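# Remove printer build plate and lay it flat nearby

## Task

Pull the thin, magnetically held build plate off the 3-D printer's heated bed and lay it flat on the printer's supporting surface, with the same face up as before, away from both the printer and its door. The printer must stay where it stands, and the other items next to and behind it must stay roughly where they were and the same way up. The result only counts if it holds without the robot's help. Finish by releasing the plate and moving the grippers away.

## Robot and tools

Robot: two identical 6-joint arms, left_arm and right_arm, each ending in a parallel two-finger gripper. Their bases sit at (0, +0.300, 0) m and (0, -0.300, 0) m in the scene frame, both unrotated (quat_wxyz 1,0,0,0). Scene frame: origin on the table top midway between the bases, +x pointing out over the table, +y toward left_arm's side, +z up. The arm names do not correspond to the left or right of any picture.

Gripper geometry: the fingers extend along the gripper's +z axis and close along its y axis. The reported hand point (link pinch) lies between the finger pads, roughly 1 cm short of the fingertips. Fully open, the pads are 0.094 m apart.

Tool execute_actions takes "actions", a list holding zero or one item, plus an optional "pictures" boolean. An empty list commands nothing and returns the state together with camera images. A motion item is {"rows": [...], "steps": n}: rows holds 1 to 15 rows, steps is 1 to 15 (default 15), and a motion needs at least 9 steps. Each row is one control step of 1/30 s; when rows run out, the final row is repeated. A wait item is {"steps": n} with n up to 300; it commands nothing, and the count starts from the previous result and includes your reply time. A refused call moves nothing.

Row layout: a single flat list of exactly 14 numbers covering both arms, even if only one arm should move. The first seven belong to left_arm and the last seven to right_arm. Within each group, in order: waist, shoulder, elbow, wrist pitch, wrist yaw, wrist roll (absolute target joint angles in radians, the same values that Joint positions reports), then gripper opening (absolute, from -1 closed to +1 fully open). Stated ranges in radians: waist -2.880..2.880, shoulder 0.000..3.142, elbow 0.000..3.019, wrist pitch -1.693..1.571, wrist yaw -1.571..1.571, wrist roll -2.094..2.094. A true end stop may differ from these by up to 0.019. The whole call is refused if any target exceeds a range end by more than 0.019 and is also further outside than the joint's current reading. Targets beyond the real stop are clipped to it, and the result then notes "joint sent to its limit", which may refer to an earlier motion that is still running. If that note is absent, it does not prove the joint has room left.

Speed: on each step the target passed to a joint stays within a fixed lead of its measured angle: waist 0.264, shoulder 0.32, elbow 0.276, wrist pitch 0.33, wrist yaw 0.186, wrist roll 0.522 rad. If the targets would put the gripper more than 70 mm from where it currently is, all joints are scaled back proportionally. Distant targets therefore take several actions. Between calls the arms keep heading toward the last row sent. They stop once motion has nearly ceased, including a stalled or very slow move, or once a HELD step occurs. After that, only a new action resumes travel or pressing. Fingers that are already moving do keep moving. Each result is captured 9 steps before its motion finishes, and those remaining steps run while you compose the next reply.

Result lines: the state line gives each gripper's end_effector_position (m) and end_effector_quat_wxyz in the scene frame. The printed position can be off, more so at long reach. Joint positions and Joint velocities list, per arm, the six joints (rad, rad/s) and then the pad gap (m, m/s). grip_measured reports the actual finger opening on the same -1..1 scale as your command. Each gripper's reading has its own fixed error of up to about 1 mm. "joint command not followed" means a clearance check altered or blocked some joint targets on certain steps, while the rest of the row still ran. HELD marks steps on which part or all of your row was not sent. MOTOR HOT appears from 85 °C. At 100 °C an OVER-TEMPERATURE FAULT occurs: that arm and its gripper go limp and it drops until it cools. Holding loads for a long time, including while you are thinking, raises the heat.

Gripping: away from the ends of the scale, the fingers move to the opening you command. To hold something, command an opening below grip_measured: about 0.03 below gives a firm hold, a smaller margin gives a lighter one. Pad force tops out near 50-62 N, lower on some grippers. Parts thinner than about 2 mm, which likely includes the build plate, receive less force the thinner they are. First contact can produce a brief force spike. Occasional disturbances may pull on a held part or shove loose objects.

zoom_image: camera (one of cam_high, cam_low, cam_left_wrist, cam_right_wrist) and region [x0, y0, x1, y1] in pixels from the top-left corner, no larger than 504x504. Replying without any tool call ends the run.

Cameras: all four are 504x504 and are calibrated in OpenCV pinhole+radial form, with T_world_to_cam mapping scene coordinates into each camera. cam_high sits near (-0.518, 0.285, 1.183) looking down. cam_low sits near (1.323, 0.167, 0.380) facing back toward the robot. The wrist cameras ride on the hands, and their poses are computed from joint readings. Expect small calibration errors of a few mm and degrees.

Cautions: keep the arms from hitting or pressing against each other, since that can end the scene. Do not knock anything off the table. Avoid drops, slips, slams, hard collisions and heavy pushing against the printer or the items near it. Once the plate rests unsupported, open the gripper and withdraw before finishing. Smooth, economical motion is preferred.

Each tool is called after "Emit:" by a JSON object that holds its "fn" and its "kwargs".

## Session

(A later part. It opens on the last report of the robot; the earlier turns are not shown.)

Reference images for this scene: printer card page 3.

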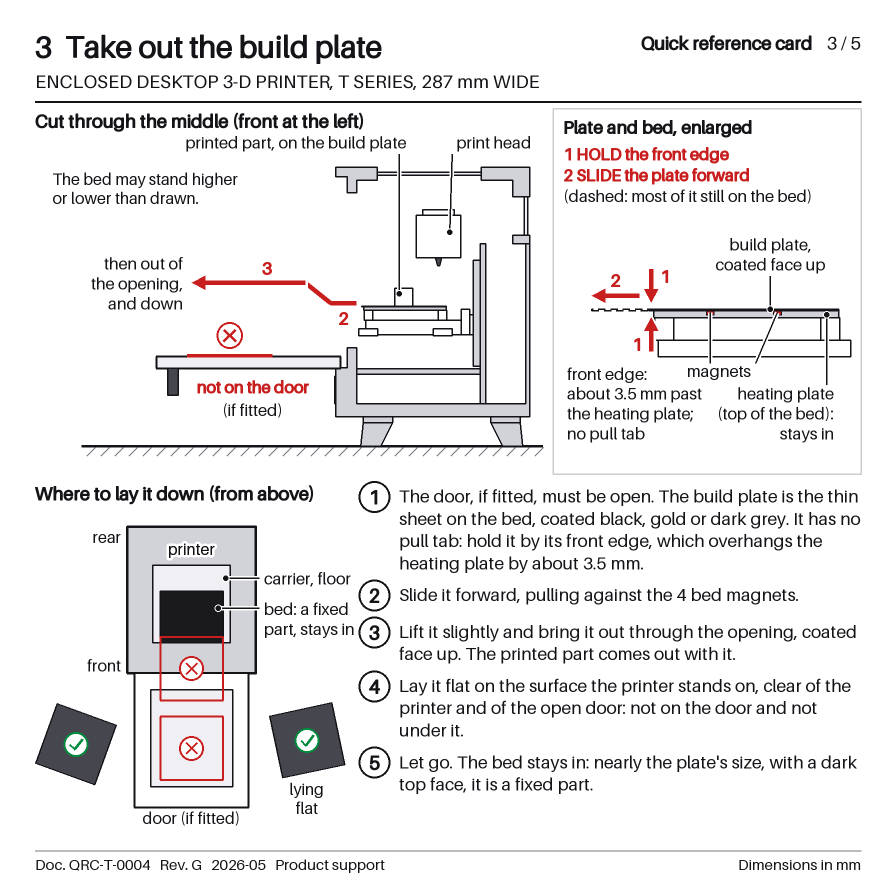

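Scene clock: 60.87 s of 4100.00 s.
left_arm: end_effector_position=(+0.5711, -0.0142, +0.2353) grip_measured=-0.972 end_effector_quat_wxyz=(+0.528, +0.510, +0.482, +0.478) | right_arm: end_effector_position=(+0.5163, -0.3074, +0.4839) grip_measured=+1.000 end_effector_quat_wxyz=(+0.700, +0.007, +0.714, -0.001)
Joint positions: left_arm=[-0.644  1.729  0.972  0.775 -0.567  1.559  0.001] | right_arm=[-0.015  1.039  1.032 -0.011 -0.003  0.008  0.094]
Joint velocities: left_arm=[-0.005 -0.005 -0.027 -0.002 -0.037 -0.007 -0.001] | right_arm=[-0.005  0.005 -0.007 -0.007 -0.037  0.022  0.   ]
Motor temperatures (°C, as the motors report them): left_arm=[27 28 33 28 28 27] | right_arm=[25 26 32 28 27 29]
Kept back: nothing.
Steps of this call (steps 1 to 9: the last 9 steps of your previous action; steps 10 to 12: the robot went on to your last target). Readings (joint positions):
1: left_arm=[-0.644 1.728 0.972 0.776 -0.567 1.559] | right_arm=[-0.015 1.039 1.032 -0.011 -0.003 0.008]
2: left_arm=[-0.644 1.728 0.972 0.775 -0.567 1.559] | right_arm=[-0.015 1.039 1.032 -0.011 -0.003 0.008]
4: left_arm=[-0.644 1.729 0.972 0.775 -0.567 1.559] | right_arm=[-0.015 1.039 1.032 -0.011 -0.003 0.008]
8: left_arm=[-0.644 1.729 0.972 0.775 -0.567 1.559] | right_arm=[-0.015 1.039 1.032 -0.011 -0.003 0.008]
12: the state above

Emit:
{"fn": "execute_actions", "kwargs": {"actions": [{"rows": [[-0.640,1.744,1.012,0.769,-0.566,1.571,-1,-0.015,1.039,1.032,-0.011,-0.003,0.008,1],[-0.643,1.733,1.003,0.779,-0.567,1.571,-1,-0.015,1.039,1.032,-0.011,-0.003,0.008,1],[-0.646,1.721,0.993,0.789,-0.568,1.571,-1,-0.015,1.039,1.032,-0.011,-0.003,0.008,1],[-0.648,1.711,0.985,0.797,-0.5685,1.571,-1,-0.015,1.039,1.032,-0.011,-0.003,0.008,1],[-0.6495,1.704,0.980,0.803,-0.569,1.571,-1,-0.015,1.039,1.032,-0.011,-0.003,0.008,1],[-0.6508,1.7007,0.9792,0.8072,-0.5698,1.571,-1,-0.015,1.039,1.032,-0.011,-0.003,0.008,1],[-0.6515,1.6996,0.9777,0.8077,-0.5705,1.571,-1,-0.015,1.039,1.032,-0.011,-0.003,0.008,1],[-0.6525,1.6980,0.9755,0.8084,-0.5715,1.571,-1,-0.015,1.039,1.032,-0.011,-0.003,0.008,1],[-0.6539,1.6958,0.9725,0.8094,-0.5729,1.571,-1,-0.015,1.039,1.032,-0.011,-0.003,0.008,1],[-0.6556,1.6931,0.9688,0.8106,-0.5746,1.571,-1,-0.015,1.039,1.032,-0.011,-0.003,0.008,1],[-0.6576,1.6899,0.9644,0.8120,-0.5766,1.571,-1,-0.015,1.039,1.032,-0.011,-0.003,0.008,1],[-0.6600,1.6862,0.9592,0.8137,-0.5790,1.571,-1,-0.015,1.039,1.032,-0.011,-0.003,0.008,1],[-0.6626,1.6820,0.9536,0.8156,-0.5816,1.571,-1,-0.015,1.039,1.032,-0.011,-0.003,0.008,1],[-0.6654,1.6776,0.9474,0.8176,-0.5844,1.571,-1,-0.015,1.039,1.032,-0.011,-0.003,0.008,1],[-0.6684,1.6729,0.9410,0.8196,-0.5874,1.571,-1,-0.015,1.039,1.032,-0.011,-0.003,0.008,1]], "steps": 15}]}}

Emit:
{"fn": "execute_actions", "kwargs": {"actions": [{"rows": [[-0.6714,1.6681,0.9344,0.8218,-0.5904,1.571,-1,-0.015,1.039,1.032,-0.011,-0.003,0.008,1],[-0.6745,1.6633,0.9277,0.8240,-0.5935,1.571,-1,-0.015,1.039,1.032,-0.011,-0.003,0.008,1],[-0.6775,1.6584,0.9211,0.8261,-0.5965,1.571,-1,-0.015,1.039,1.032,-0.011,-0.003,0.008,1],[-0.6806,1.6536,0.9145,0.8283,-0.5996,1.571,-1,-0.015,1.039,1.032,-0.011,-0.003,0.008,1],[-0.6836,1.6488,0.9078,0.8304,-0.6026,1.571,-1,-0.015,1.039,1.032,-0.011,-0.003,0.008,1],[-0.6869,1.6439,0.9014,0.8323,-0.6059,1.571,-1,-0.015,1.039,1.032,-0.011,-0.003,0.008,1],[-0.6903,1.6391,0.8951,0.8341,-0.6093,1.571,-1,-0.015,1.039,1.032,-0.011,-0.003,0.008,1],[-0.6937,1.6343,0.8888,0.8360,-0.6127,1.571,-1,-0.015,1.039,1.032,-0.011,-0.003,0.008,1],[-0.6971,1.6295,0.8825,0.8378,-0.6161,1.571,-1,-0.015,1.039,1.032,-0.011,-0.003,0.008,1],[-0.7005,1.6246,0.8762,0.8396,-0.6195,1.571,-1,-0.015,1.039,1.032,-0.011,-0.003,0.008,1],[-0.7039,1.6198,0.8699,0.8414,-0.6229,1.571,-1,-0.015,1.039,1.032,-0.011,-0.003,0.008,1],[-0.7073,1.6150,0.8636,0.8432,-0.6263,1.571,-1,-0.015,1.039,1.032,-0.011,-0.003,0.008,1],[-0.7107,1.6102,0.8573,0.8450,-0.6297,1.571,-1,-0.015,1.039,1.032,-0.011,-0.003,0.008,1],[-0.7141,1.6053,0.8509,0.8468,-0.6331,1.571,-1,-0.015,1.039,1.032,-0.011,-0.003,0.008,1],[-0.7175,1.6005,0.8446,0.8486,-0.6365,1.571,-1,-0.015,1.039,1.032,-0.011,-0.003,0.008,1]], "steps": 15}]}}

Emit:
{"fn": "execute_actions", "kwargs": {"actions": [{"rows": [[-0.7212,1.5951,0.8376,0.8506,-0.6402,1.571,-1,-0.015,1.039,1.032,-0.011,-0.003,0.008,1],[-0.7253,1.5897,0.8310,0.8522,-0.6443,1.571,-1,-0.015,1.039,1.032,-0.011,-0.003,0.008,1],[-0.7295,1.5842,0.8244,0.8536,-0.6485,1.571,-1,-0.015,1.039,1.032,-0.011,-0.003,0.008,1],[-0.7337,1.5787,0.8178,0.8551,-0.6527,1.571,-1,-0.015,1.039,1.032,-0.011,-0.003,0.008,1],[-0.7379,1.5731,0.8112,0.8565,-0.6569,1.571,-1,-0.015,1.039,1.032,-0.011,-0.003,0.008,1],[-0.7421,1.5676,0.8046,0.8579,-0.6611,1.571,-1,-0.015,1.039,1.032,-0.011,-0.003,0.008,1],[-0.7463,1.5621,0.7981,0.8594,-0.6653,1.571,-1,-0.015,1.039,1.032,-0.011,-0.003,0.008,1],[-0.7505,1.5566,0.7915,0.8608,-0.6695,1.571,-1,-0.015,1.039,1.032,-0.011,-0.003,0.008,1],[-0.7547,1.5511,0.7849,0.8622,-0.6737,1.571,-1,-0.015,1.039,1.032,-0.011,-0.003,0.008,1],[-0.7588,1.5456,0.7783,0.8636,-0.6778,1.571,-1,-0.015,1.039,1.032,-0.011,-0.003,0.008,1],[-0.7630,1.5401,0.7717,0.8651,-0.6820,1.571,-1,-0.015,1.039,1.032,-0.011,-0.003,0.008,1],[-0.7676,1.5342,0.7656,0.8656,-0.6866,1.571,-1,-0.015,1.039,1.032,-0.011,-0.003,0.008,1],[-0.7723,1.5283,0.7596,0.866,-0.6913,1.571,-1,-0.015,1.039,1.032,-0.011,-0.003,0.008,1],[-0.7769,1.5223,0.7535,0.866,-0.6959,1.571,-1,-0.015,1.039,1.032,-0.011,-0.003,0.008,1],[-0.7816,1.5164,0.7475,0.866,-0.7006,1.571,-1,-0.015,1.039,1.032,-0.011,-0.003,0.008,1]], "steps": 15}]}}

Emit:
{"fn": "execute_actions", "kwargs": {"actions": [{"rows": [[-0.7868,1.5098,0.7409,0.866,-0.7058,1.571,-1,-0.015,1.039,1.032,-0.011,-0.003,0.008,1],[-0.7919,1.5033,0.7343,0.866,-0.7109,1.571,-1,-0.015,1.039,1.032,-0.011,-0.003,0.008,1],[-0.7971,1.4968,0.7277,0.866,-0.7161,1.571,-1,-0.015,1.039,1.032,-0.011,-0.003,0.008,1],[-0.8022,1.4902,0.7210,0.866,-0.7212,1.571,-1,-0.015,1.039,1.032,-0.011,-0.003,0.008,1],[-0.8074,1.4837,0.7144,0.866,-0.7264,1.571,-1,-0.015,1.039,1.032,-0.011,-0.003,0.008,1],[-0.8127,1.4772,0.7079,0.866,-0.7317,1.571,-1,-0.015,1.039,1.032,-0.011,-0.003,0.008,1],[-0.8185,1.4709,0.7017,0.866,-0.7375,1.571,-1,-0.015,1.039,1.032,-0.011,-0.003,0.008,1],[-0.8242,1.4646,0.6954,0.866,-0.7432,1.571,-1,-0.015,1.039,1.032,-0.011,-0.003,0.008,1],[-0.8299,1.4583,0.6891,0.866,-0.7489,1.571,-1,-0.015,1.039,1.032,-0.011,-0.003,0.008,1],[-0.8357,1.4520,0.6829,0.866,-0.7547,1.571,-1,-0.015,1.039,1.032,-0.011,-0.003,0.008,1],[-0.8414,1.4457,0.6766,0.866,-0.7604,1.571,-1,-0.015,1.039,1.032,-0.011,-0.003,0.008,1],[-0.8472,1.4394,0.6704,0.866,-0.7662,1.571,-1,-0.015,1.039,1.032,-0.011,-0.003,0.008,1],[-0.8529,1.4332,0.6641,0.866,-0.7719,1.571,-1,-0.015,1.039,1.032,-0.011,-0.003,0.008,1],[-0.8587,1.4269,0.6578,0.866,-0.7777,1.571,-1,-0.015,1.039,1.032,-0.011,-0.003,0.008,1],[-0.8644,1.4206,0.6516,0.866,-0.7834,1.571,-1,-0.015,1.039,1.032,-0.011,-0.003,0.008,1]], "steps": 15}]}}

Emit:
{"fn": "execute_actions", "kwargs": {"actions": [{"rows": [[-0.8694,1.4136,0.6446,0.866,-0.7925,1.571,-1,-0.015,1.039,1.032,-0.011,-0.003,0.008,1],[-0.8734,1.4056,0.6366,0.866,-0.8029,1.571,-1,-0.015,1.039,1.032,-0.011,-0.003,0.008,1],[-0.8764,1.3966,0.6276,0.866,-0.8146,1.571,-1,-0.015,1.039,1.032,-0.011,-0.003,0.008,1],[-0.8784,1.3866,0.6176,0.866,-0.8276,1.571,-1,-0.015,1.039,1.032,-0.011,-0.003,0.008,1],[-0.8794,1.3756,0.6066,0.866,-0.8419,1.571,-1,-0.015,1.039,1.032,-0.011,-0.003,0.008,1],[-0.8794,1.3636,0.5946,0.866,-0.8575,1.571,-1,-0.015,1.039,1.032,-0.011,-0.003,0.008,1],[-0.8794,1.3516,0.5826,0.866,-0.8731,1.571,-1,-0.015,1.039,1.032,-0.011,-0.003,0.008,1],[-0.8794,1.3396,0.5706,0.866,-0.8887,1.571,-1,-0.015,1.039,1.032,-0.011,-0.003,0.008,1],[-0.8794,1.3276,0.5586,0.866,-0.9043,1.571,-1,-0.015,1.039,1.032,-0.011,-0.003,0.008,1],[-0.8794,1.3156,0.5466,0.866,-0.9199,1.571,-1,-0.015,1.039,1.032,-0.011,-0.003,0.008,1],[-0.8794,1.3036,0.5346,0.866,-0.9355,1.571,-1,-0.015,1.039,1.032,-0.011,-0.003,0.008,1],[-0.8794,1.2916,0.5226,0.866,-0.9511,1.571,-1,-0.015,1.039,1.032,-0.011,-0.003,0.008,1],[-0.8794,1.2796,0.5106,0.866,-0.9667,1.571,-1,-0.015,1.039,1.032,-0.011,-0.003,0.008,1],[-0.8794,1.2676,0.4986,0.866,-0.9823,1.571,-1,-0.015,1.039,1.032,-0.011,-0.003,0.008,1],[-0.8794,1.2556,0.4866,0.866,-0.9979,1.571,-1,-0.015,1.039,1.032,-0.011,-0.003,0.008,1]], "steps": 15}], "pictures": true}}

Emit:
{"fn": "execute_actions", "kwargs": {"actions": [{"rows": [[-0.8786,1.2436,0.4746,0.866,-1.0135,1.571,-1,-0.015,1.039,1.032,-0.011,-0.003,0.008,1],[-0.8760,1.2321,0.4631,0.866,-1.0285,1.571,-1,-0.015,1.039,1.032,-0.011,-0.003,0.008,1],[-0.8719,1.2216,0.4526,0.866,-1.0421,1.571,-1,-0.015,1.039,1.032,-0.011,-0.003,0.008,1],[-0.8662,1.2121,0.4431,0.866,-1.0545,1.571,-1,-0.015,1.039,1.032,-0.011,-0.003,0.008,1],[-0.8590,1.2036,0.4346,0.866,-1.0655,1.571,-1,-0.015,1.039,1.032,-0.011,-0.003,0.008,1],[-0.8504,1.1961,0.4271,0.866,-1.0753,1.571,-1,-0.015,1.039,1.032,-0.011,-0.003,0.008,1],[-0.8404,1.1901,0.4211,0.866,-1.0831,1.571,-1,-0.015,1.039,1.032,-0.011,-0.003,0.008,1],[-0.8291,1.1851,0.4161,0.866,-1.0896,1.571,-1,-0.015,1.039,1.032,-0.011,-0.003,0.008,1],[-0.8165,1.1816,0.4126,0.866,-1.0941,1.571,-1,-0.015,1.039,1.032,-0.011,-0.003,0.008,1],[-0.8027,1.1791,0.4101,0.866,-1.0974,1.571,-1,-0.015,1.039,1.032,-0.011,-0.003,0.008,1],[-0.7878,1.1776,0.4086,0.866,-1.0993,1.571,-1,-0.015,1.039,1.032,-0.011,-0.003,0.008,1],[-0.7717,1.1770,0.4080,0.866,-1.1001,1.571,-1,-0.015,1.039,1.032,-0.011,-0.003,0.008,1],[-0.7546,1.1770,0.4080,0.866,-1.1001,1.571,-1,-0.015,1.039,1.032,-0.011,-0.003,0.008,1],[-0.7366,1.1770,0.4080,0.866,-1.1001,1.571,-1,-0.015,1.039,1.032,-0.011,-0.003,0.008,1],[-0.7176,1.1770,0.4080,0.866,-1.1001,1.571,-1,-0.015,1.039,1.032,-0.011,-0.003,0.008,1]], "steps": 15}]}}

Emit:
{"fn": "execute_actions", "kwargs": {"actions": [{"rows": [[-0.6978,1.177,0.408,0.866,-1.0985,1.571,-1,-0.015,1.039,1.032,-0.011,-0.003,0.008,1],[-0.6771,1.177,0.408,0.866,-1.0938,1.571,-1,-0.015,1.039,1.032,-0.011,-0.003,0.008,1],[-0.6558,1.177,0.408,0.866,-1.0861,1.571,-1,-0.015,1.039,1.032,-0.011,-0.003,0.008,1],[-0.6337,1.177,0.408,0.866,-1.0755,1.571,-1,-0.015,1.039,1.032,-0.011,-0.003,0.008,1],[-0.6110,1.177,0.408,0.866,-1.0623,1.571,-1,-0.015,1.039,1.032,-0.011,-0.003,0.008,1],[-0.5877,1.177,0.408,0.866,-1.0465,1.571,-1,-0.015,1.039,1.032,-0.011,-0.003,0.008,1],[-0.5639,1.177,0.408,0.866,-1.0284,1.571,-1,-0.015,1.039,1.032,-0.011,-0.003,0.008,1],[-0.5396,1.177,0.408,0.866,-1.0080,1.571,-1,-0.015,1.039,1.032,-0.011,-0.003,0.008,1],[-0.5149,1.177,0.408,0.866,-0.9855,1.571,-1,-0.015,1.039,1.032,-0.011,-0.003,0.008,1],[-0.4899,1.177,0.408,0.866,-0.9610,1.571,-1,-0.015,1.039,1.032,-0.011,-0.003,0.008,1],[-0.4646,1.177,0.408,0.866,-0.9347,1.571,-1,-0.015,1.039,1.032,-0.011,-0.003,0.008,1],[-0.4391,1.177,0.408,0.866,-0.9068,1.571,-1,-0.015,1.039,1.032,-0.011,-0.003,0.008,1],[-0.4134,1.177,0.408,0.866,-0.8773,1.571,-1,-0.015,1.039,1.032,-0.011,-0.003,0.008,1],[-0.3876,1.177,0.408,0.866,-0.8465,1.571,-1,-0.015,1.039,1.032,-0.011,-0.003,0.008,1],[-0.3617,1.177,0.408,0.866,-0.8144,1.571,-1,-0.015,1.039,1.032,-0.011,-0.003,0.008,1]], "steps": 15}], "pictures": true}}

Emit:
{"fn": "execute_actions", "kwargs": {"actions": [{"rows": [[-0.3358,1.1777,0.408,0.8662,-0.7812,1.571,-1,-0.015,1.039,1.032,-0.011,-0.003,0.008,1],[-0.3100,1.1799,0.408,0.8669,-0.7471,1.571,-1,-0.015,1.039,1.032,-0.011,-0.003,0.008,1],[-0.2843,1.1834,0.408,0.8680,-0.7122,1.571,-1,-0.015,1.039,1.032,-0.011,-0.003,0.008,1],[-0.2588,1.1883,0.408,0.8695,-0.6766,1.571,-1,-0.015,1.039,1.032,-0.011,-0.003,0.008,1],[-0.2335,1.1943,0.408,0.8715,-0.6405,1.571,-1,-0.015,1.039,1.032,-0.011,-0.003,0.008,1],[-0.2085,1.2015,0.408,0.8737,-0.6041,1.571,-1,-0.015,1.039,1.032,-0.011,-0.003,0.008,1],[-0.1838,1.2099,0.408,0.8763,-0.5674,1.571,-1,-0.015,1.039,1.032,-0.011,-0.003,0.008,1],[-0.1595,1.2192,0.408,0.8793,-0.5307,1.571,-1,-0.015,1.039,1.032,-0.011,-0.003,0.008,1],[-0.1357,1.2295,0.408,0.8825,-0.4940,1.571,-1,-0.015,1.039,1.032,-0.011,-0.003,0.008,1],[-0.1124,1.2407,0.408,0.8861,-0.4576,1.571,-1,-0.015,1.039,1.032,-0.011,-0.003,0.008,1],[-0.0897,1.2528,0.408,0.8899,-0.4215,1.571,-1,-0.015,1.039,1.032,-0.011,-0.003,0.008,1],[-0.0676,1.2656,0.408,0.8939,-0.3859,1.571,-1,-0.015,1.039,1.032,-0.011,-0.003,0.008,1],[-0.0463,1.2791,0.408,0.8981,-0.3510,1.571,-1,-0.015,1.039,1.032,-0.011,-0.003,0.008,1],[-0.0256,1.2932,0.408,0.9026,-0.3169,1.571,-1,-0.015,1.039,1.032,-0.011,-0.003,0.008,1],[-0.0058,1.3079,0.408,0.9072,-0.2837,1.571,-1,-0.015,1.039,1.032,-0.011,-0.003,0.008,1]], "steps": 15}]}}

Emit:
{"fn": "execute_actions", "kwargs": {"actions": [{"rows": [[0.0132,1.3231,0.408,0.9120,-0.2516,1.571,-1,-0.015,1.039,1.032,-0.011,-0.003,0.008,1],[0.0312,1.3388,0.408,0.9169,-0.2208,1.571,-1,-0.015,1.039,1.032,-0.011,-0.003,0.008,1],[0.0483,1.3548,0.408,0.9220,-0.1913,1.571,-1,-0.015,1.039,1.032,-0.011,-0.003,0.008,1],[0.0644,1.3711,0.408,0.9271,-0.1634,1.571,-1,-0.015,1.039,1.032,-0.011,-0.003,0.008,1],[0.0793,1.3876,0.408,0.9323,-0.1371,1.571,-1,-0.015,1.039,1.032,-0.011,-0.003,0.008,1],[0.0931,1.4043,0.408,0.9376,-0.1126,1.571,-1,-0.015,1.039,1.032,-0.011,-0.003,0.008,1],[0.1057,1.4211,0.408,0.9429,-0.0901,1.571,-1,-0.015,1.039,1.032,-0.011,-0.003,0.008,1],[0.1170,1.4379,0.408,0.9481,-0.0697,1.571,-1,-0.015,1.039,1.032,-0.011,-0.003,0.008,1],[0.1270,1.4547,0.408,0.9534,-0.0516,1.571,-1,-0.015,1.039,1.032,-0.011,-0.003,0.008,1],[0.1356,1.4714,0.408,0.9587,-0.0358,1.571,-1,-0.015,1.039,1.032,-0.011,-0.003,0.008,1],[0.1428,1.4879,0.408,0.9639,-0.0226,1.571,-1,-0.015,1.039,1.032,-0.011,-0.003,0.008,1],[0.1485,1.5042,0.408,0.9690,-0.0120,1.571,-1,-0.015,1.039,1.032,-0.011,-0.003,0.008,1],[0.1526,1.5202,0.408,0.9741,-0.0043,1.571,-1,-0.015,1.039,1.032,-0.011,-0.003,0.008,1],[0.1552,1.5359,0.408,0.9790,0.0004,1.571,-1,-0.015,1.039,1.032,-0.011,-0.003,0.008,1],[0.1560,1.5511,0.408,0.9838,0.002,1.571,-1,-0.015,1.039,1.032,-0.011,-0.003,0.008,1]], "steps": 15}]}}

Emit:
{"fn": "execute_actions", "kwargs": {"actions": [{"rows": [[0.156,1.5658,0.408,0.9884,0.002,1.571,-1,-0.015,1.039,1.032,-0.011,-0.003,0.008,1],[0.156,1.5799,0.408,0.9929,0.002,1.571,-1,-0.015,1.039,1.032,-0.011,-0.003,0.008,1],[0.156,1.5934,0.408,0.9971,0.002,1.571,-1,-0.015,1.039,1.032,-0.011,-0.003,0.008,1],[0.156,1.6062,0.408,1.0011,0.002,1.571,-1,-0.015,1.039,1.032,-0.011,-0.003,0.008,1],[0.156,1.6183,0.408,1.0049,0.002,1.571,-1,-0.015,1.039,1.032,-0.011,-0.003,0.008,1],[0.156,1.6295,0.408,1.0085,0.002,1.571,-1,-0.015,1.039,1.032,-0.011,-0.003,0.008,1],[0.156,1.6398,0.408,1.0117,0.002,1.571,-1,-0.015,1.039,1.032,-0.011,-0.003,0.008,1],[0.156,1.6491,0.408,1.0147,0.002,1.571,-1,-0.015,1.039,1.032,-0.011,-0.003,0.008,1],[0.156,1.6575,0.408,1.0173,0.002,1.571,-1,-0.015,1.039,1.032,-0.011,-0.003,0.008,1],[0.156,1.6647,0.408,1.0195,0.002,1.571,-1,-0.015,1.039,1.032,-0.011,-0.003,0.008,1],[0.156,1.6707,0.408,1.0215,0.002,1.571,-1,-0.015,1.039,1.032,-0.011,-0.003,0.008,1],[0.156,1.6756,0.408,1.0230,0.002,1.571,-1,-0.015,1.039,1.032,-0.011,-0.003,0.008,1],[0.156,1.6791,0.408,1.0241,0.002,1.571,-1,-0.015,1.039,1.032,-0.011,-0.003,0.008,1],[0.156,1.6813,0.408,1.0248,0.002,1.571,-1,-0.015,1.039,1.032,-0.011,-0.003,0.008,1],[0.156,1.682,0.408,1.025,0.002,1.571,-1,-0.015,1.039,1.032,-0.011,-0.003,0.008,1]], "steps": 15}]}}

Emit:
{"fn": "execute_actions", "kwargs": {"actions": [{"steps": 16}], "pictures": true}}

Scene clock: 85.77 s of 4100.00 s.
left_arm: end_effector_position=(+0.5711, -0.0141, +0.2354) grip_measured=-0.972 end_effector_quat_wxyz=(+0.528, +0.510, +0.482, +0.478) | right_arm: end_effector_position=(+0.5163, -0.3074, +0.4839) grip_measured=+1.000 end_effector_quat_wxyz=(+0.700, +0.007, +0.714, -0.001)
Joint positions: left_arm=[-0.644  1.729  0.972  0.776 -0.567  1.559  0.001] | right_arm=[-0.015  1.039  1.032 -0.011 -0.003  0.008  0.094]
Joint velocities: left_arm=[-0.015  0.005  0.002  0.032  0.022 -0.037  0.   ] | right_arm=[ 0.005 -0.015 -0.012 -0.002 -0.022 -0.037  0.   ]
Motor temperatures (°C, as the motors report them): left_arm=[27 28 34 28 28 27] | right_arm=[25 26 32 28 27 29]
Steps of this call (steps 1 to 15: the robot went on to your last target; steps 16 to 90: nothing new was sent; then 21.70 s passed at rest; steps 91 to 96: the first 6 steps of this action). Readings (joint positions):
91: left_arm=[-0.644 1.729 0.972 0.775 -0.567 1.559] | right_arm=[-0.015 1.039 1.032 -0.011 -0.003 0.008]
92: left_arm=[-0.644 1.729 0.972 0.775 -0.567 1.559] | right_arm=[-0.015 1.039 1.032 -0.011 -0.003 0.008]
94: left_arm=[-0.644 1.729 0.972 0.775 -0.567 1.559] | right_arm=[-0.015 1.039 1.032 -0.011 -0.003 0.008]
96: the state above

Scene clock: 86.27 s of 4100.00 s.
left_arm: end_effector_position=(+0.5459, -0.0111, +0.2353) grip_measured=-0.972 end_effector_quat_wxyz=(+0.527, +0.508, +0.484, +0.480) | right_arm: end_effector_position=(+0.5163, -0.3074, +0.4839) grip_measured=+1.000 end_effector_quat_wxyz=(+0.700, +0.007, +0.714, -0.001)
Joint positions: left_arm=[-0.673  1.685  0.908  0.796 -0.601  1.559  0.001] | right_arm=[-0.015  1.039  1.032 -0.011 -0.003  0.008  0.094]
Joint velocities: left_arm=[-0.103 -0.151 -0.222  0.051 -0.081  0.007 -0.001] | right_arm=[ 0.005 -0.024 -0.002  0.007  0.11  -0.051  0.   ]
Motor temperatures (°C, as the motors report them): left_arm=[27 28 34 28 28 27] | right_arm=[25 26 32 28 27 29]
Steps of this call (steps 1 to 9: the last 9 steps of your previous action; steps 10 to 15: the first 6 steps of this action). Readings (joint positions):
10: left_arm=[-0.655 1.710 0.944 0.787 -0.586 1.559] | right_arm=[-0.015 1.039 1.032 -0.011 -0.003 0.008]
11: left_arm=[-0.658 1.705 0.937 0.789 -0.589 1.559] | right_arm=[-0.015 1.039 1.032 -0.011 -0.003 0.008]
13: left_arm=[-0.665 1.695 0.923 0.793 -0.595 1.559] | right_arm=[-0.015 1.039 1.032 -0.011 -0.003 0.008]
15: the state above

Scene clock: 86.77 s of 4100.00 s.
left_arm: end_effector_position=(+0.5037, -0.0082, +0.2352) grip_measured=-0.972 end_effector_quat_wxyz=(+0.527, +0.508, +0.484, +0.479) | right_arm: end_effector_position=(+0.5163, -0.3074, +0.4839) grip_measured=+1.000 end_effector_quat_wxyz=(+0.700, +0.007, +0.714, -0.001)
Joint positions: left_arm=[-0.727  1.612  0.81   0.821 -0.655  1.559  0.001] | right_arm=[-0.015  1.039  1.032 -0.011 -0.003  0.008  0.094]
Joint velocities: left_arm=[-0.132 -0.171 -0.188  0.042 -0.051 -0.007 -0.001] | right_arm=[-0.005 -0.015  0.007 -0.017 -0.022 -0.007  0.   ]
Motor temperatures (°C, as the motors report them): left_arm=[27 28 34 28 28 27] | right_arm=[25 26 32 28 27 29]
Steps of this call (steps 1 to 9: the last 9 steps of your previous action; steps 10 to 15: the first 6 steps of this action). Readings (joint positions):
10: left_arm=[-0.708 1.638 0.844 0.814 -0.635 1.559] | right_arm=[-0.015 1.039 1.032 -0.011 -0.003 0.008]
11: left_arm=[-0.711 1.633 0.837 0.815 -0.638 1.559] | right_arm=[-0.015 1.039 1.032 -0.011 -0.003 0.008]
13: left_arm=[-0.719 1.623 0.823 0.818 -0.647 1.559] | right_arm=[-0.015 1.039 1.032 -0.011 -0.003 0.008]
15: the state above

Scene clock: 87.27 s of 4100.00 s.
left_arm: end_effector_position=(+0.4570, -0.0046, +0.2373) grip_measured=-0.972 end_effector_quat_wxyz=(+0.526, +0.509, +0.485, +0.479) | right_arm: end_effector_position=(+0.5163, -0.3074, +0.4839) grip_measured=+1.000 end_effector_quat_wxyz=(+0.700, +0.007, +0.714, -0.001)
Joint positions: left_arm=[-0.796  1.525  0.711  0.829 -0.725  1.559  0.001] | right_arm=[-0.015  1.039  1.032 -0.011 -0.003  0.008  0.094]
Joint velocities: left_arm=[-0.161 -0.2   -0.164 -0.002 -0.168 -0.007  0.001] | right_arm=[-0.015 -0.005 -0.002 -0.007 -0.066  0.007  0.   ]
Motor temperatures (°C, as the motors report them): left_arm=[27 28 34 28 28 27] | right_arm=[25 26 32 28 27 29]
Steps of this call (steps 1 to 9: the last 9 steps of your previous action; steps 10 to 15: the first 6 steps of this action). Readings (joint positions):
10: left_arm=[-0.771 1.557 0.743 0.829 -0.699 1.559] | right_arm=[-0.015 1.039 1.032 -0.011 -0.003 0.008]
11: left_arm=[-0.776 1.551 0.737 0.829 -0.704 1.559] | right_arm=[-0.015 1.039 1.032 -0.011 -0.003 0.008]
13: left_arm=[-0.786 1.538 0.724 0.829 -0.714 1.559] | right_arm=[-0.015 1.039 1.032 -0.011 -0.003 0.008]
15: the state above

Scene clock: 87.77 s of 4100.00 s.
left_arm: end_effector_position=(+0.4076, +0.0103, +0.2420) grip_measured=-0.972 end_effector_quat_wxyz=(+0.519, +0.499, +0.494, +0.488) | right_arm: end_effector_position=(+0.5163, -0.3074, +0.4839) grip_measured=+1.000 end_effector_quat_wxyz=(+0.700, +0.007, +0.714, -0.001)
Joint positions: left_arm=[-0.876  1.418  0.608  0.83  -0.84   1.559  0.001] | right_arm=[-0.015  1.039  1.032 -0.011 -0.003  0.008  0.094]
Joint velocities: left_arm=[-0.063 -0.317 -0.305  0.027 -0.374 -0.051  0.002] | right_arm=[ 0.005  0.005 -0.012 -0.027  0.051 -0.051  0.   ]
Motor temperatures (°C, as the motors report them): left_arm=[27 28 34 28 28 27] | right_arm=[25 26 32 28 27 29]
Steps of this call (steps 1 to 9: the last 9 steps of your previous action; steps 10 to 15: the first 6 steps of this action). Readings (joint positions):
10: left_arm=[-0.853 1.458 0.648 0.829 -0.783 1.559] | right_arm=[-0.015 1.039 1.032 -0.011 -0.003 0.008]
11: left_arm=[-0.859 1.451 0.642 0.829 -0.792 1.559] | right_arm=[-0.015 1.039 1.032 -0.011 -0.003 0.008]
13: left_arm=[-0.869 1.436 0.627 0.829 -0.813 1.559] | right_arm=[-0.015 1.039 1.032 -0.011 -0.003 0.008]
15: the state above
camera_calibration (this result's frames):
cam_left_wrist: T_world_to_cam=[[0.0231863, -0.035683, -0.999094, 0.231573], [-0.558199, 0.828616, -0.0425485, 0.23175], [0.829383, 0.55868, -0.000705698, -0.219302], [0, 0, 0, 1]] pos_world=[0.305879, -0.0612485, 0.241069]

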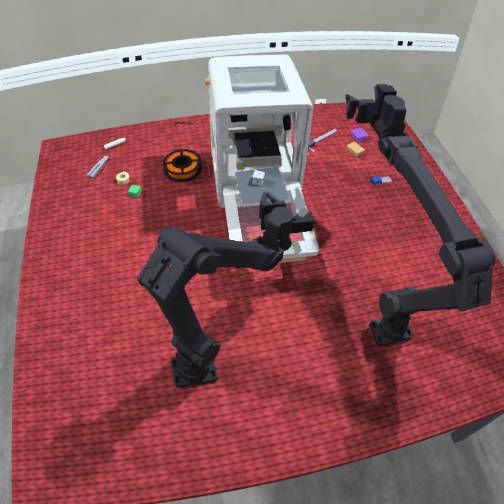

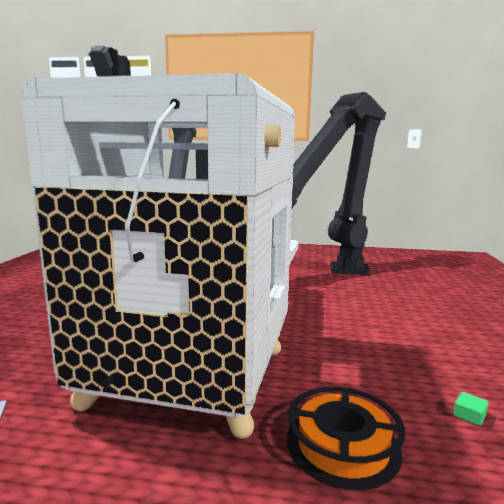

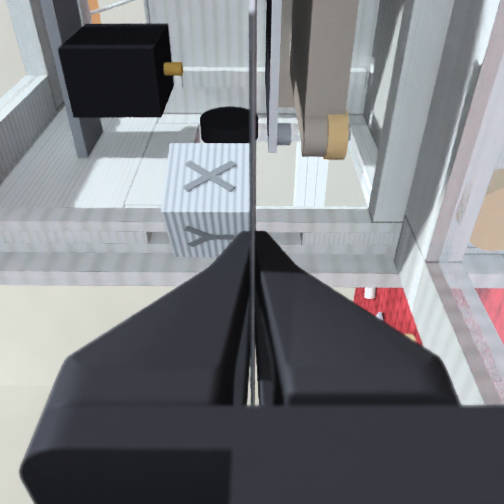

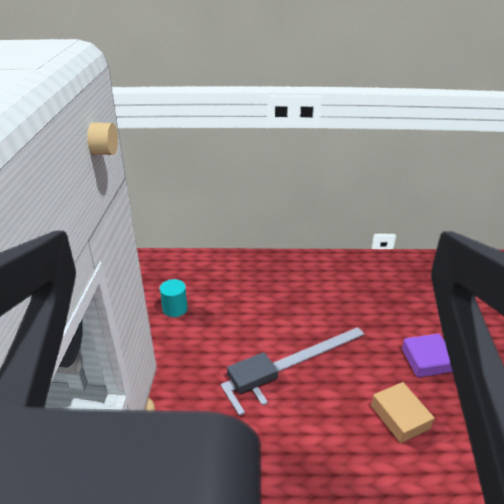

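Scene clock: 88.27 s of 4100.00 s.
left_arm: end_effector_position=(+0.3617, +0.1020, +0.2413) grip_measured=-0.972 end_effector_quat_wxyz=(+0.465, +0.435, +0.550, +0.541) | right_arm: end_effector_position=(+0.5163, -0.3074, +0.4839) grip_measured=+1.000 end_effector_quat_wxyz=(+0.700, +0.007, +0.714, -0.001)
Joint positions: left_arm=[-0.873  1.234  0.433  0.833 -1.064  1.559  0.001] | right_arm=[-0.015  1.039  1.032 -0.011 -0.003  0.008  0.094]
Joint velocities: left_arm=[ 0.112 -0.278 -0.247 -0.022 -0.227  0.037  0.001] | right_arm=[-0.024 -0.005  0.002  0.012  0.007 -0.051  0.   ]
Motor temperatures (°C, as the motors report them): left_arm=[27 28 34 28 28 27] | right_arm=[25 26 32 28 27 29]
Steps of this call (steps 1 to 9: the last 9 steps of your previous action; steps 10 to 15: the first 6 steps of this action). Readings (joint positions):
10: left_arm=[-0.878 1.290 0.488 0.833 -0.998 1.559] | right_arm=[-0.015 1.039 1.032 -0.011 -0.003 0.008]
11: left_arm=[-0.878 1.278 0.476 0.833 -1.013 1.559] | right_arm=[-0.015 1.039 1.032 -0.011 -0.003 0.008]
13: left_arm=[-0.877 1.254 0.453 0.833 -1.041 1.559] | right_arm=[-0.015 1.039 1.032 -0.011 -0.003 0.008]
15: the state above

Scene clock: 88.77 s of 4100.00 s.
left_arm: end_effector_position=(+0.3882, +0.2003, +0.2393) grip_measured=-0.972 end_effector_quat_wxyz=(+0.398, +0.367, +0.597, +0.592) | right_arm: end_effector_position=(+0.5163, -0.3074, +0.4839) grip_measured=+1.000 end_effector_quat_wxyz=(+0.700, +0.007, +0.714, -0.001)
Joint positions: left_arm=[-0.634  1.2    0.4    0.833 -1.062  1.559  0.001] | right_arm=[-0.015  1.039  1.032 -0.011 -0.003  0.008  0.094]
Joint velocities: left_arm=[ 0.659  0.015 -0.012  0.002  0.388  0.007 -0.   ] | right_arm=[-0.005 -0.005  0.007  0.002  0.022  0.051  0.   ]
Motor temperatures (°C, as the motors report them): left_arm=[27 28 34 28 28 27] | right_arm=[25 26 32 28 27 29]
Steps of this call (steps 1 to 9: the last 9 steps of your previous action; steps 10 to 15: the first 6 steps of this action). Readings (joint positions):
10: left_arm=[-0.739 1.200 0.400 0.833 -1.098 1.559] | right_arm=[-0.015 1.039 1.032 -0.011 -0.003 0.008]
11: left_arm=[-0.719 1.200 0.400 0.833 -1.097 1.559] | right_arm=[-0.015 1.039 1.032 -0.011 -0.003 0.008]
13: left_arm=[-0.678 1.200 0.400 0.833 -1.086 1.559] | right_arm=[-0.015 1.039 1.032 -0.011 -0.003 0.008]
15: the state above
camera_calibration (this result's frames):
cam_left_wrist: T_world_to_cam=[[0.0458702, -0.0336807, -0.998379, 0.226706], [-0.869081, 0.491431, -0.0565083, 0.255033], [0.492538, 0.870265, -0.00672915, -0.239551], [0, 0, 0, 1]] pos_world=[0.329233, 0.090777, 0.239139]

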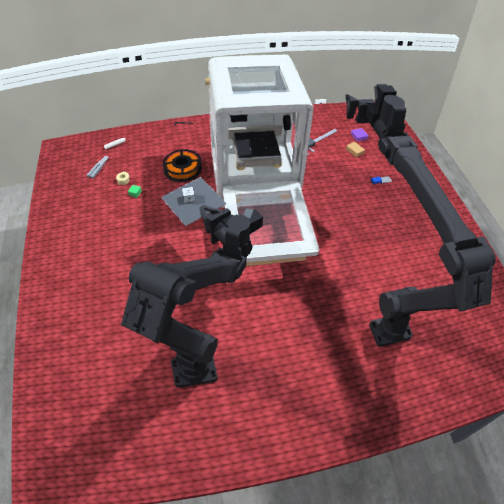

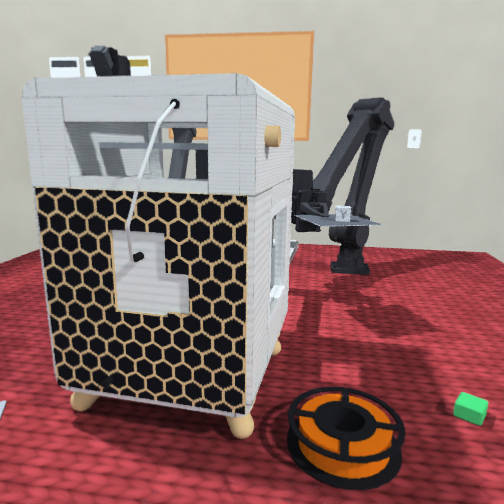

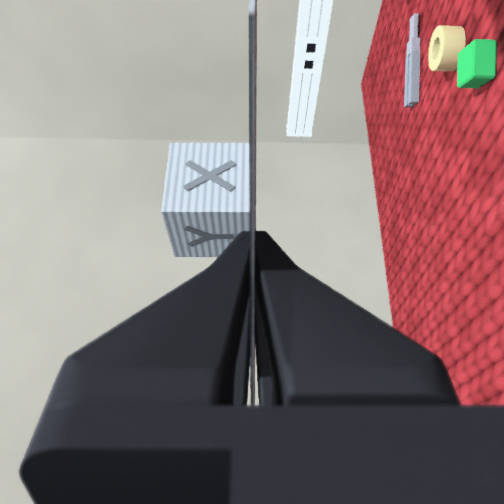

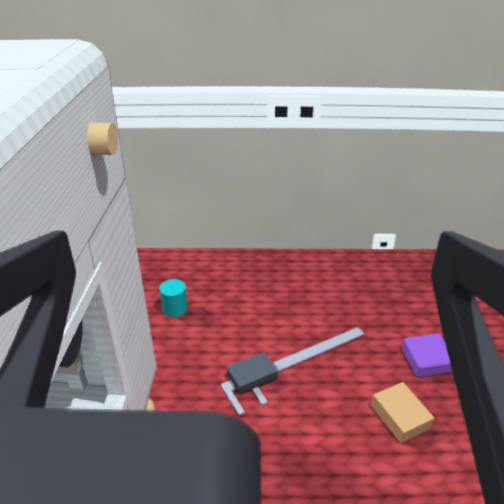

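Scene clock: 89.27 s of 4100.00 s.
left_arm: end_effector_position=(+0.4380, +0.2906, +0.2413) grip_measured=-0.972 end_effector_quat_wxyz=(+0.411, +0.381, +0.584, +0.587) | right_arm: end_effector_position=(+0.5163, -0.3074, +0.4839) grip_measured=+1.000 end_effector_quat_wxyz=(+0.700, +0.007, +0.714, -0.001)
Joint positions: left_arm=[-0.256  1.2    0.4    0.834 -0.638  1.559  0.001] | right_arm=[-0.015  1.039  1.032 -0.011 -0.003  0.008  0.094]
Joint velocities: left_arm=[ 0.757 -0.005  0.012  0.037  0.916 -0.037 -0.001] | right_arm=[-0.005 -0.015  0.022 -0.007  0.007  0.139  0.   ]
Motor temperatures (°C, as the motors report them): left_arm=[27 28 34 28 28 27] | right_arm=[25 26 32 28 27 29]
Steps of this call (steps 1 to 9: the last 9 steps of your previous action; steps 10 to 15: the first 6 steps of this action). Readings (joint positions):
10: left_arm=[-0.386 1.200 0.400 0.833 -0.812 1.559] | right_arm=[-0.015 1.039 1.032 -0.011 -0.003 0.008]
11: left_arm=[-0.360 1.200 0.400 0.833 -0.778 1.559] | right_arm=[-0.015 1.039 1.032 -0.011 -0.003 0.008]
13: left_arm=[-0.308 1.200 0.400 0.833 -0.709 1.559] | right_arm=[-0.015 1.039 1.032 -0.011 -0.003 0.008]
15: the state above

Scene clock: 89.77 s of 4100.00 s.
left_arm: end_effector_position=(+0.4698, +0.3533, +0.1803) grip_measured=-0.972 end_effector_quat_wxyz=(+0.429, +0.465, +0.570, +0.525) | right_arm: end_effector_position=(+0.5163, -0.3074, +0.4839) grip_measured=+1.000 end_effector_quat_wxyz=(+0.700, +0.007, +0.714, -0.001)
Joint positions: left_arm=[ 0.064  1.369  0.4    0.887 -0.137  1.559  0.001] | right_arm=[-0.015  1.039  1.032 -0.011 -0.003  0.008  0.094]
Joint velocities: left_arm=[ 0.444  0.474 -0.012  0.149  0.637  0.051 -0.   ] | right_arm=[ 0.005 -0.005  0.027 -0.002 -0.125  0.051  0.   ]
Motor temperatures (°C, as the motors report them): left_arm=[27 28 34 28 28 27] | right_arm=[25 26 32 28 27 29]
Steps of this call (steps 1 to 9: the last 9 steps of your previous action; steps 10 to 15: the first 6 steps of this action). Readings (joint positions):
10: left_arm=[-0.025 1.284 0.400 0.867 -0.283 1.559] | right_arm=[-0.015 1.039 1.032 -0.011 -0.003 0.008]
11: left_arm=[-0.005 1.301 0.400 0.870 -0.251 1.559] | right_arm=[-0.015 1.039 1.032 -0.011 -0.003 0.008]
13: left_arm=[0.031 1.335 0.400 0.878 -0.191 1.559] | right_arm=[-0.015 1.039 1.032 -0.011 -0.003 0.008]
15: the state above

Scene clock: 90.27 s of 4100.00 s.
left_arm: end_effector_position=(+0.4726, +0.3721, +0.0916) grip_measured=-0.972 end_effector_quat_wxyz=(+0.404, +0.509, +0.600, +0.466) | right_arm: end_effector_position=(+0.5163, -0.3074, +0.4839) grip_measured=+1.000 end_effector_quat_wxyz=(+0.700, +0.007, +0.714, -0.001)
Joint positions: left_arm=[ 0.152  1.602  0.4    0.96  -0.     1.559  0.001] | right_arm=[-0.015  1.039  1.032 -0.011 -0.003  0.008  0.094]
Joint velocities: left_arm=[ 0.005  0.376 -0.017  0.115  0.022 -0.022  0.   ] | right_arm=[ 0.005 -0.005  0.007 -0.017 -0.007  0.022  0.   ]
Motor temperatures (°C, as the motors report them): left_arm=[27 28 34 28 28 27] | right_arm=[25 26 33 28 27 29]
Steps of this call (steps 1 to 9: the last 9 steps of your previous action; steps 10 to 15: the first 6 steps of this action). Readings (joint positions):
10: left_arm=[0.151 1.532 0.400 0.938 -0.002 1.559] | right_arm=[-0.015 1.039 1.032 -0.011 -0.003 0.008]
11: left_arm=[0.152 1.547 0.400 0.943 -0.001 1.559] | right_arm=[-0.015 1.039 1.032 -0.011 -0.003 0.008]
13: left_arm=[0.152 1.575 0.400 0.952 -0.000 1.559] | right_arm=[-0.015 1.039 1.032 -0.011 -0.003 0.008]
15: the state above

Scene clock: 90.80 s of 4100.00 s.
left_arm: end_effector_position=(+0.4704, +0.3718, +0.0645) grip_measured=-0.972 end_effector_quat_wxyz=(+0.392, +0.519, +0.611, +0.451) | right_arm: end_effector_position=(+0.5163, -0.3074, +0.4839) grip_measured=+1.000 end_effector_quat_wxyz=(+0.700, +0.007, +0.714, -0.001)
Joint positions: left_arm=[ 0.152  1.675  0.4    0.985 -0.     1.559  0.001] | right_arm=[-0.015  1.039  1.032 -0.011 -0.003  0.008  0.094]
Joint velocities: left_arm=[-0.005  0.005  0.017  0.002  0.051  0.022  0.001] | right_arm=[-0.005  0.005 -0.017  0.002 -0.022  0.051  0.   ]
Motor temperatures (°C, as the motors report them): left_arm=[27 28 34 28 28 27] | right_arm=[25 26 33 28 27 29]
Kept back: nothing.
Steps of this call (steps 1 to 9: the last 9 steps of your previous action; steps 10 to 16: the robot went on to your last target). Readings (joint positions):
1: left_arm=[0.152 1.614 0.400 0.963 -0.000 1.559] | right_arm=[-0.015 1.039 1.032 -0.011 -0.003 0.008]
2: left_arm=[0.152 1.625 0.400 0.967 -0.000 1.559] | right_arm=[-0.015 1.039 1.032 -0.011 -0.003 0.008]
4: left_arm=[0.152 1.644 0.400 0.973 -0.000 1.559] | right_arm=[-0.015 1.039 1.032 -0.011 -0.003 0.008]
8: left_arm=[0.152 1.669 0.400 0.980 -0.000 1.559] | right_arm=[-0.015 1.039 1.032 -0.011 -0.003 0.008]
16: the state above
camera_calibration (this result's frames):
cam_left_wrist: T_world_to_cam=[[-0.268133, -0.0615463, -0.961414, 0.209838], [-0.686099, 0.712765, 0.14572, 0.0509154], [0.676293, 0.698698, -0.233342, -0.438516], [0, 0, 0, 1]] pos_world=[0.387763, 0.283014, 0.0919975]

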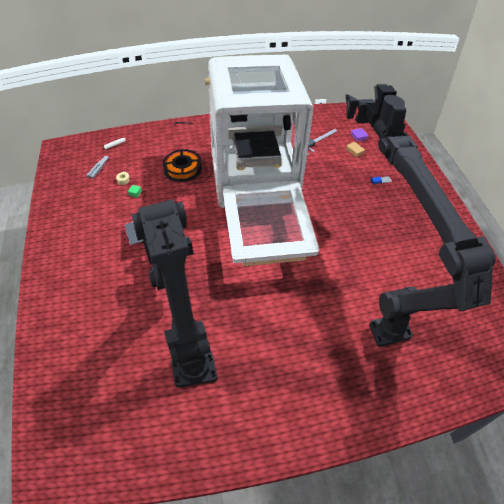

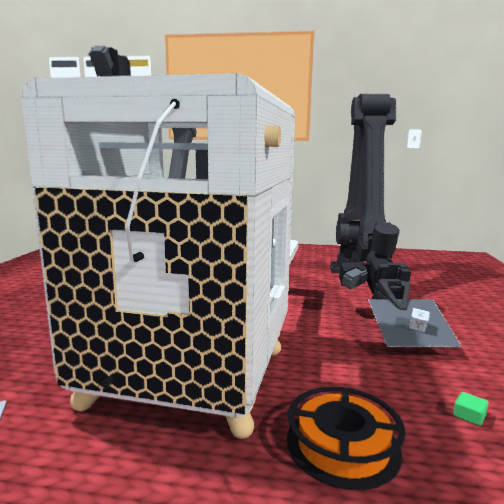

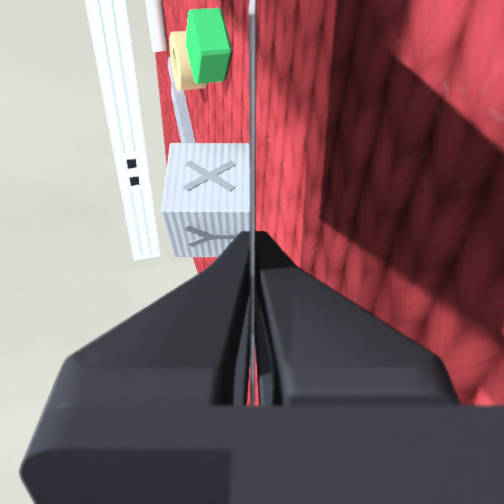

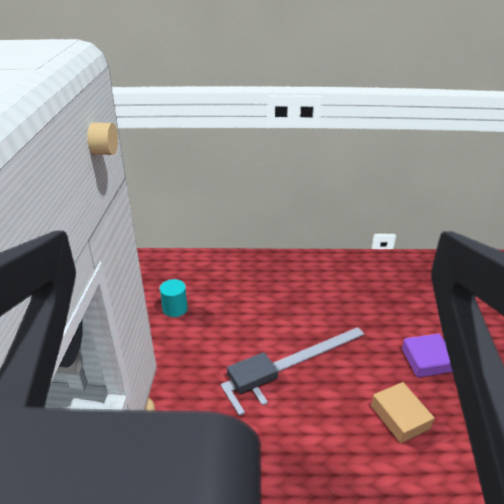

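Emit:
{"fn": "zoom_image", "kwargs": {"camera": "cam_low", "region": [330, 250, 490, 390]}}

Region (330, 250, 490, 390) of cam_low's 504x504 image, scaled by 3.150, with more detail than that image has; it fills the top 441 rows of this view, and the rest is white.

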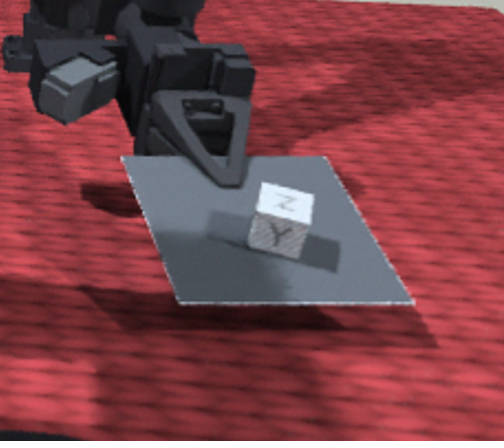

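Emit:
{"fn": "execute_actions", "kwargs": {"actions": [{"rows": [[0.156,1.684,0.408,1.025,0.002,1.571,-1,-0.015,1.039,1.032,-0.011,-0.003,0.008,1],[0.156,1.687,0.408,1.025,0.002,1.571,-1,-0.015,1.039,1.032,-0.011,-0.003,0.008,1],[0.156,1.691,0.408,1.025,0.002,1.571,-1,-0.015,1.039,1.032,-0.011,-0.003,0.008,1],[0.156,1.695,0.408,1.025,0.002,1.571,-1,-0.015,1.039,1.032,-0.011,-0.003,0.008,1],[0.156,1.699,0.408,1.025,0.002,1.571,-1,-0.015,1.039,1.032,-0.011,-0.003,0.008,1],[0.156,1.703,0.408,1.025,0.002,1.571,-1,-0.015,1.039,1.032,-0.011,-0.003,0.008,1],[0.156,1.707,0.408,1.025,0.002,1.571,-1,-0.015,1.039,1.032,-0.011,-0.003,0.008,1],[0.156,1.711,0.408,1.025,0.002,1.571,-1,-0.015,1.039,1.032,-0.011,-0.003,0.008,1],[0.156,1.714,0.408,1.025,0.002,1.571,-1,-0.015,1.039,1.032,-0.011,-0.003,0.008,1],[0.156,1.717,0.408,1.025,0.002,1.571,-1,-0.015,1.039,1.032,-0.011,-0.003,0.008,1],[0.156,1.7195,0.408,1.025,0.002,1.571,-1,-0.015,1.039,1.032,-0.011,-0.003,0.008,1],[0.156,1.7215,0.408,1.025,0.002,1.571,-1,-0.015,1.039,1.032,-0.011,-0.003,0.008,1],[0.156,1.723,0.408,1.025,0.002,1.571,-1,-0.015,1.039,1.032,-0.011,-0.003,0.008,1],[0.156,1.7245,0.408,1.025,0.002,1.571,-1,-0.015,1.039,1.032,-0.011,-0.003,0.008,1],[0.156,1.726,0.408,1.025,0.002,1.571,-1,-0.015,1.039,1.032,-0.011,-0.003,0.008,1]], "steps": 15}]}}

Emit:
{"fn": "execute_actions", "kwargs": {"actions": [{"steps": 15}], "pictures": true}}

Scene clock: 95.27 s of 4100.00 s.
left_arm: end_effector_position=(+0.4701, +0.3716, +0.0619) grip_measured=-0.972 end_effector_quat_wxyz=(+0.391, +0.520, +0.612, +0.450) | right_arm: end_effector_position=(+0.5163, -0.3074, +0.4839) grip_measured=+1.000 end_effector_quat_wxyz=(+0.700, +0.007, +0.714, -0.001)
Joint positions: left_arm=[0.152 1.681 0.4   0.987 0.    1.559 0.001] | right_arm=[-0.015  1.039  1.032 -0.011 -0.003  0.008  0.094]
Joint velocities: left_arm=[-0.005  0.093  0.002  0.002 -0.037 -0.007 -0.001] | right_arm=[-0.015 -0.005  0.007  0.012 -0.007 -0.051  0.   ]
Motor temperatures (°C, as the motors report them): left_arm=[27 28 33 28 28 27] | right_arm=[25 26 33 28 27 29]
Steps of this call (steps 1 to 15: the robot went on to your last target; steps 16 to 90: nothing new was sent; then 1.27 s passed at rest; steps 91 to 96: the first 6 steps of this action). Readings (joint positions):
91: left_arm=[0.152 1.675 0.400 0.986 0.000 1.559] | right_arm=[-0.015 1.039 1.032 -0.011 -0.003 0.008]
92: left_arm=[0.152 1.675 0.400 0.986 0.000 1.559] | right_arm=[-0.015 1.039 1.032 -0.011 -0.003 0.008]
94: left_arm=[0.152 1.676 0.400 0.986 0.000 1.559] | right_arm=[-0.015 1.039 1.032 -0.011 -0.003 0.008]
96: the state above

Scene clock: 95.77 s of 4100.00 s.
left_arm: end_effector_position=(+0.4675, +0.3712, +0.0461) grip_measured=-0.972 end_effector_quat_wxyz=(+0.381, +0.526, +0.620, +0.439) | right_arm: end_effector_position=(+0.5163, -0.3074, +0.4839) grip_measured=+1.000 end_effector_quat_wxyz=(+0.700, +0.007, +0.714, -0.001)
Joint positions: left_arm=[0.152 1.716 0.4   0.987 0.    1.559 0.001] | right_arm=[-0.015  1.039  1.032 -0.011 -0.003  0.008  0.094]
Joint velocities: left_arm=[ 0.005 -0.005 -0.002  0.007 -0.037 -0.007  0.   ] | right_arm=[-0.005  0.005 -0.002 -0.002 -0.022 -0.11   0.   ]
Motor temperatures (°C, as the motors report them): left_arm=[27 28 33 28 28 27] | right_arm=[25 26 33 28 27 29]
Kept back: nothing.
Steps of this call (steps 1 to 9: the last 9 steps of your previous action; steps 10 to 15: the robot went on to your last target). Readings (joint positions):
1: left_arm=[0.152 1.685 0.400 0.987 0.000 1.559] | right_arm=[-0.015 1.039 1.032 -0.011 -0.003 0.008]
2: left_arm=[0.152 1.689 0.400 0.987 0.000 1.559] | right_arm=[-0.015 1.039 1.032 -0.011 -0.003 0.008]
4: left_arm=[0.152 1.699 0.400 0.987 0.000 1.559] | right_arm=[-0.015 1.039 1.032 -0.011 -0.003 0.008]
8: left_arm=[0.152 1.713 0.400 0.987 0.000 1.559] | right_arm=[-0.015 1.039 1.032 -0.011 -0.003 0.008]
15: the state above
camera_calibration (this result's frames):
cam_left_wrist: T_world_to_cam=[[-0.305617, -0.0673015, -0.949773, 0.21048], [-0.679688, 0.713975, 0.168117, 0.0474636], [0.6668, 0.696929, -0.263947, -0.433945], [0, 0, 0, 1]] pos_world=[0.385941, 0.282707, 0.0773899]

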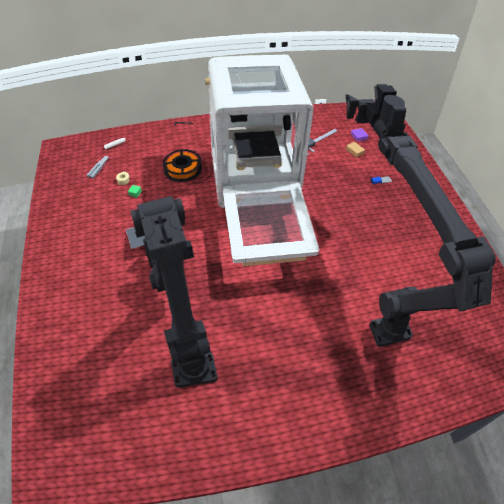

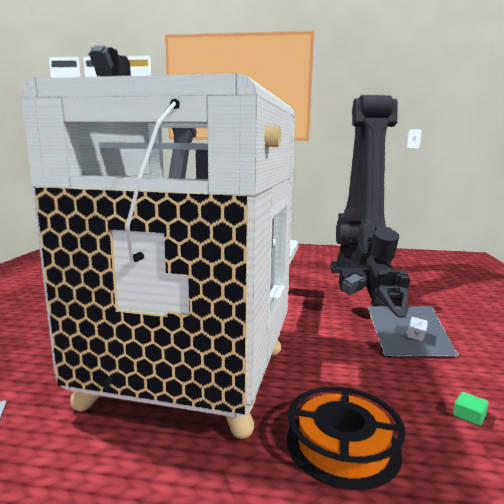

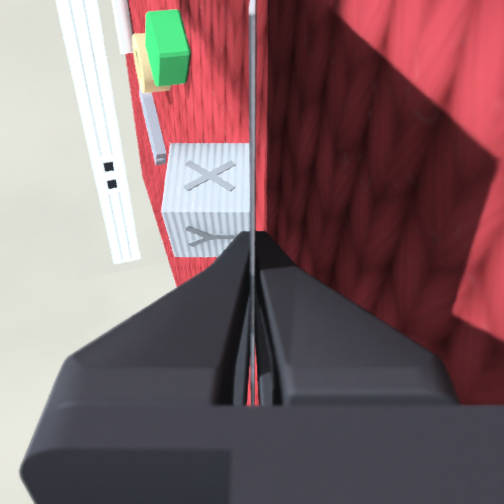

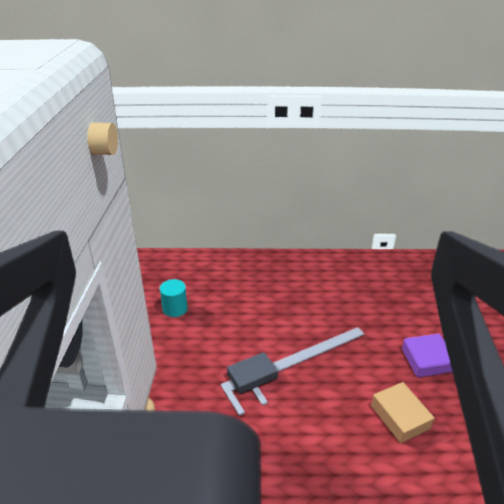

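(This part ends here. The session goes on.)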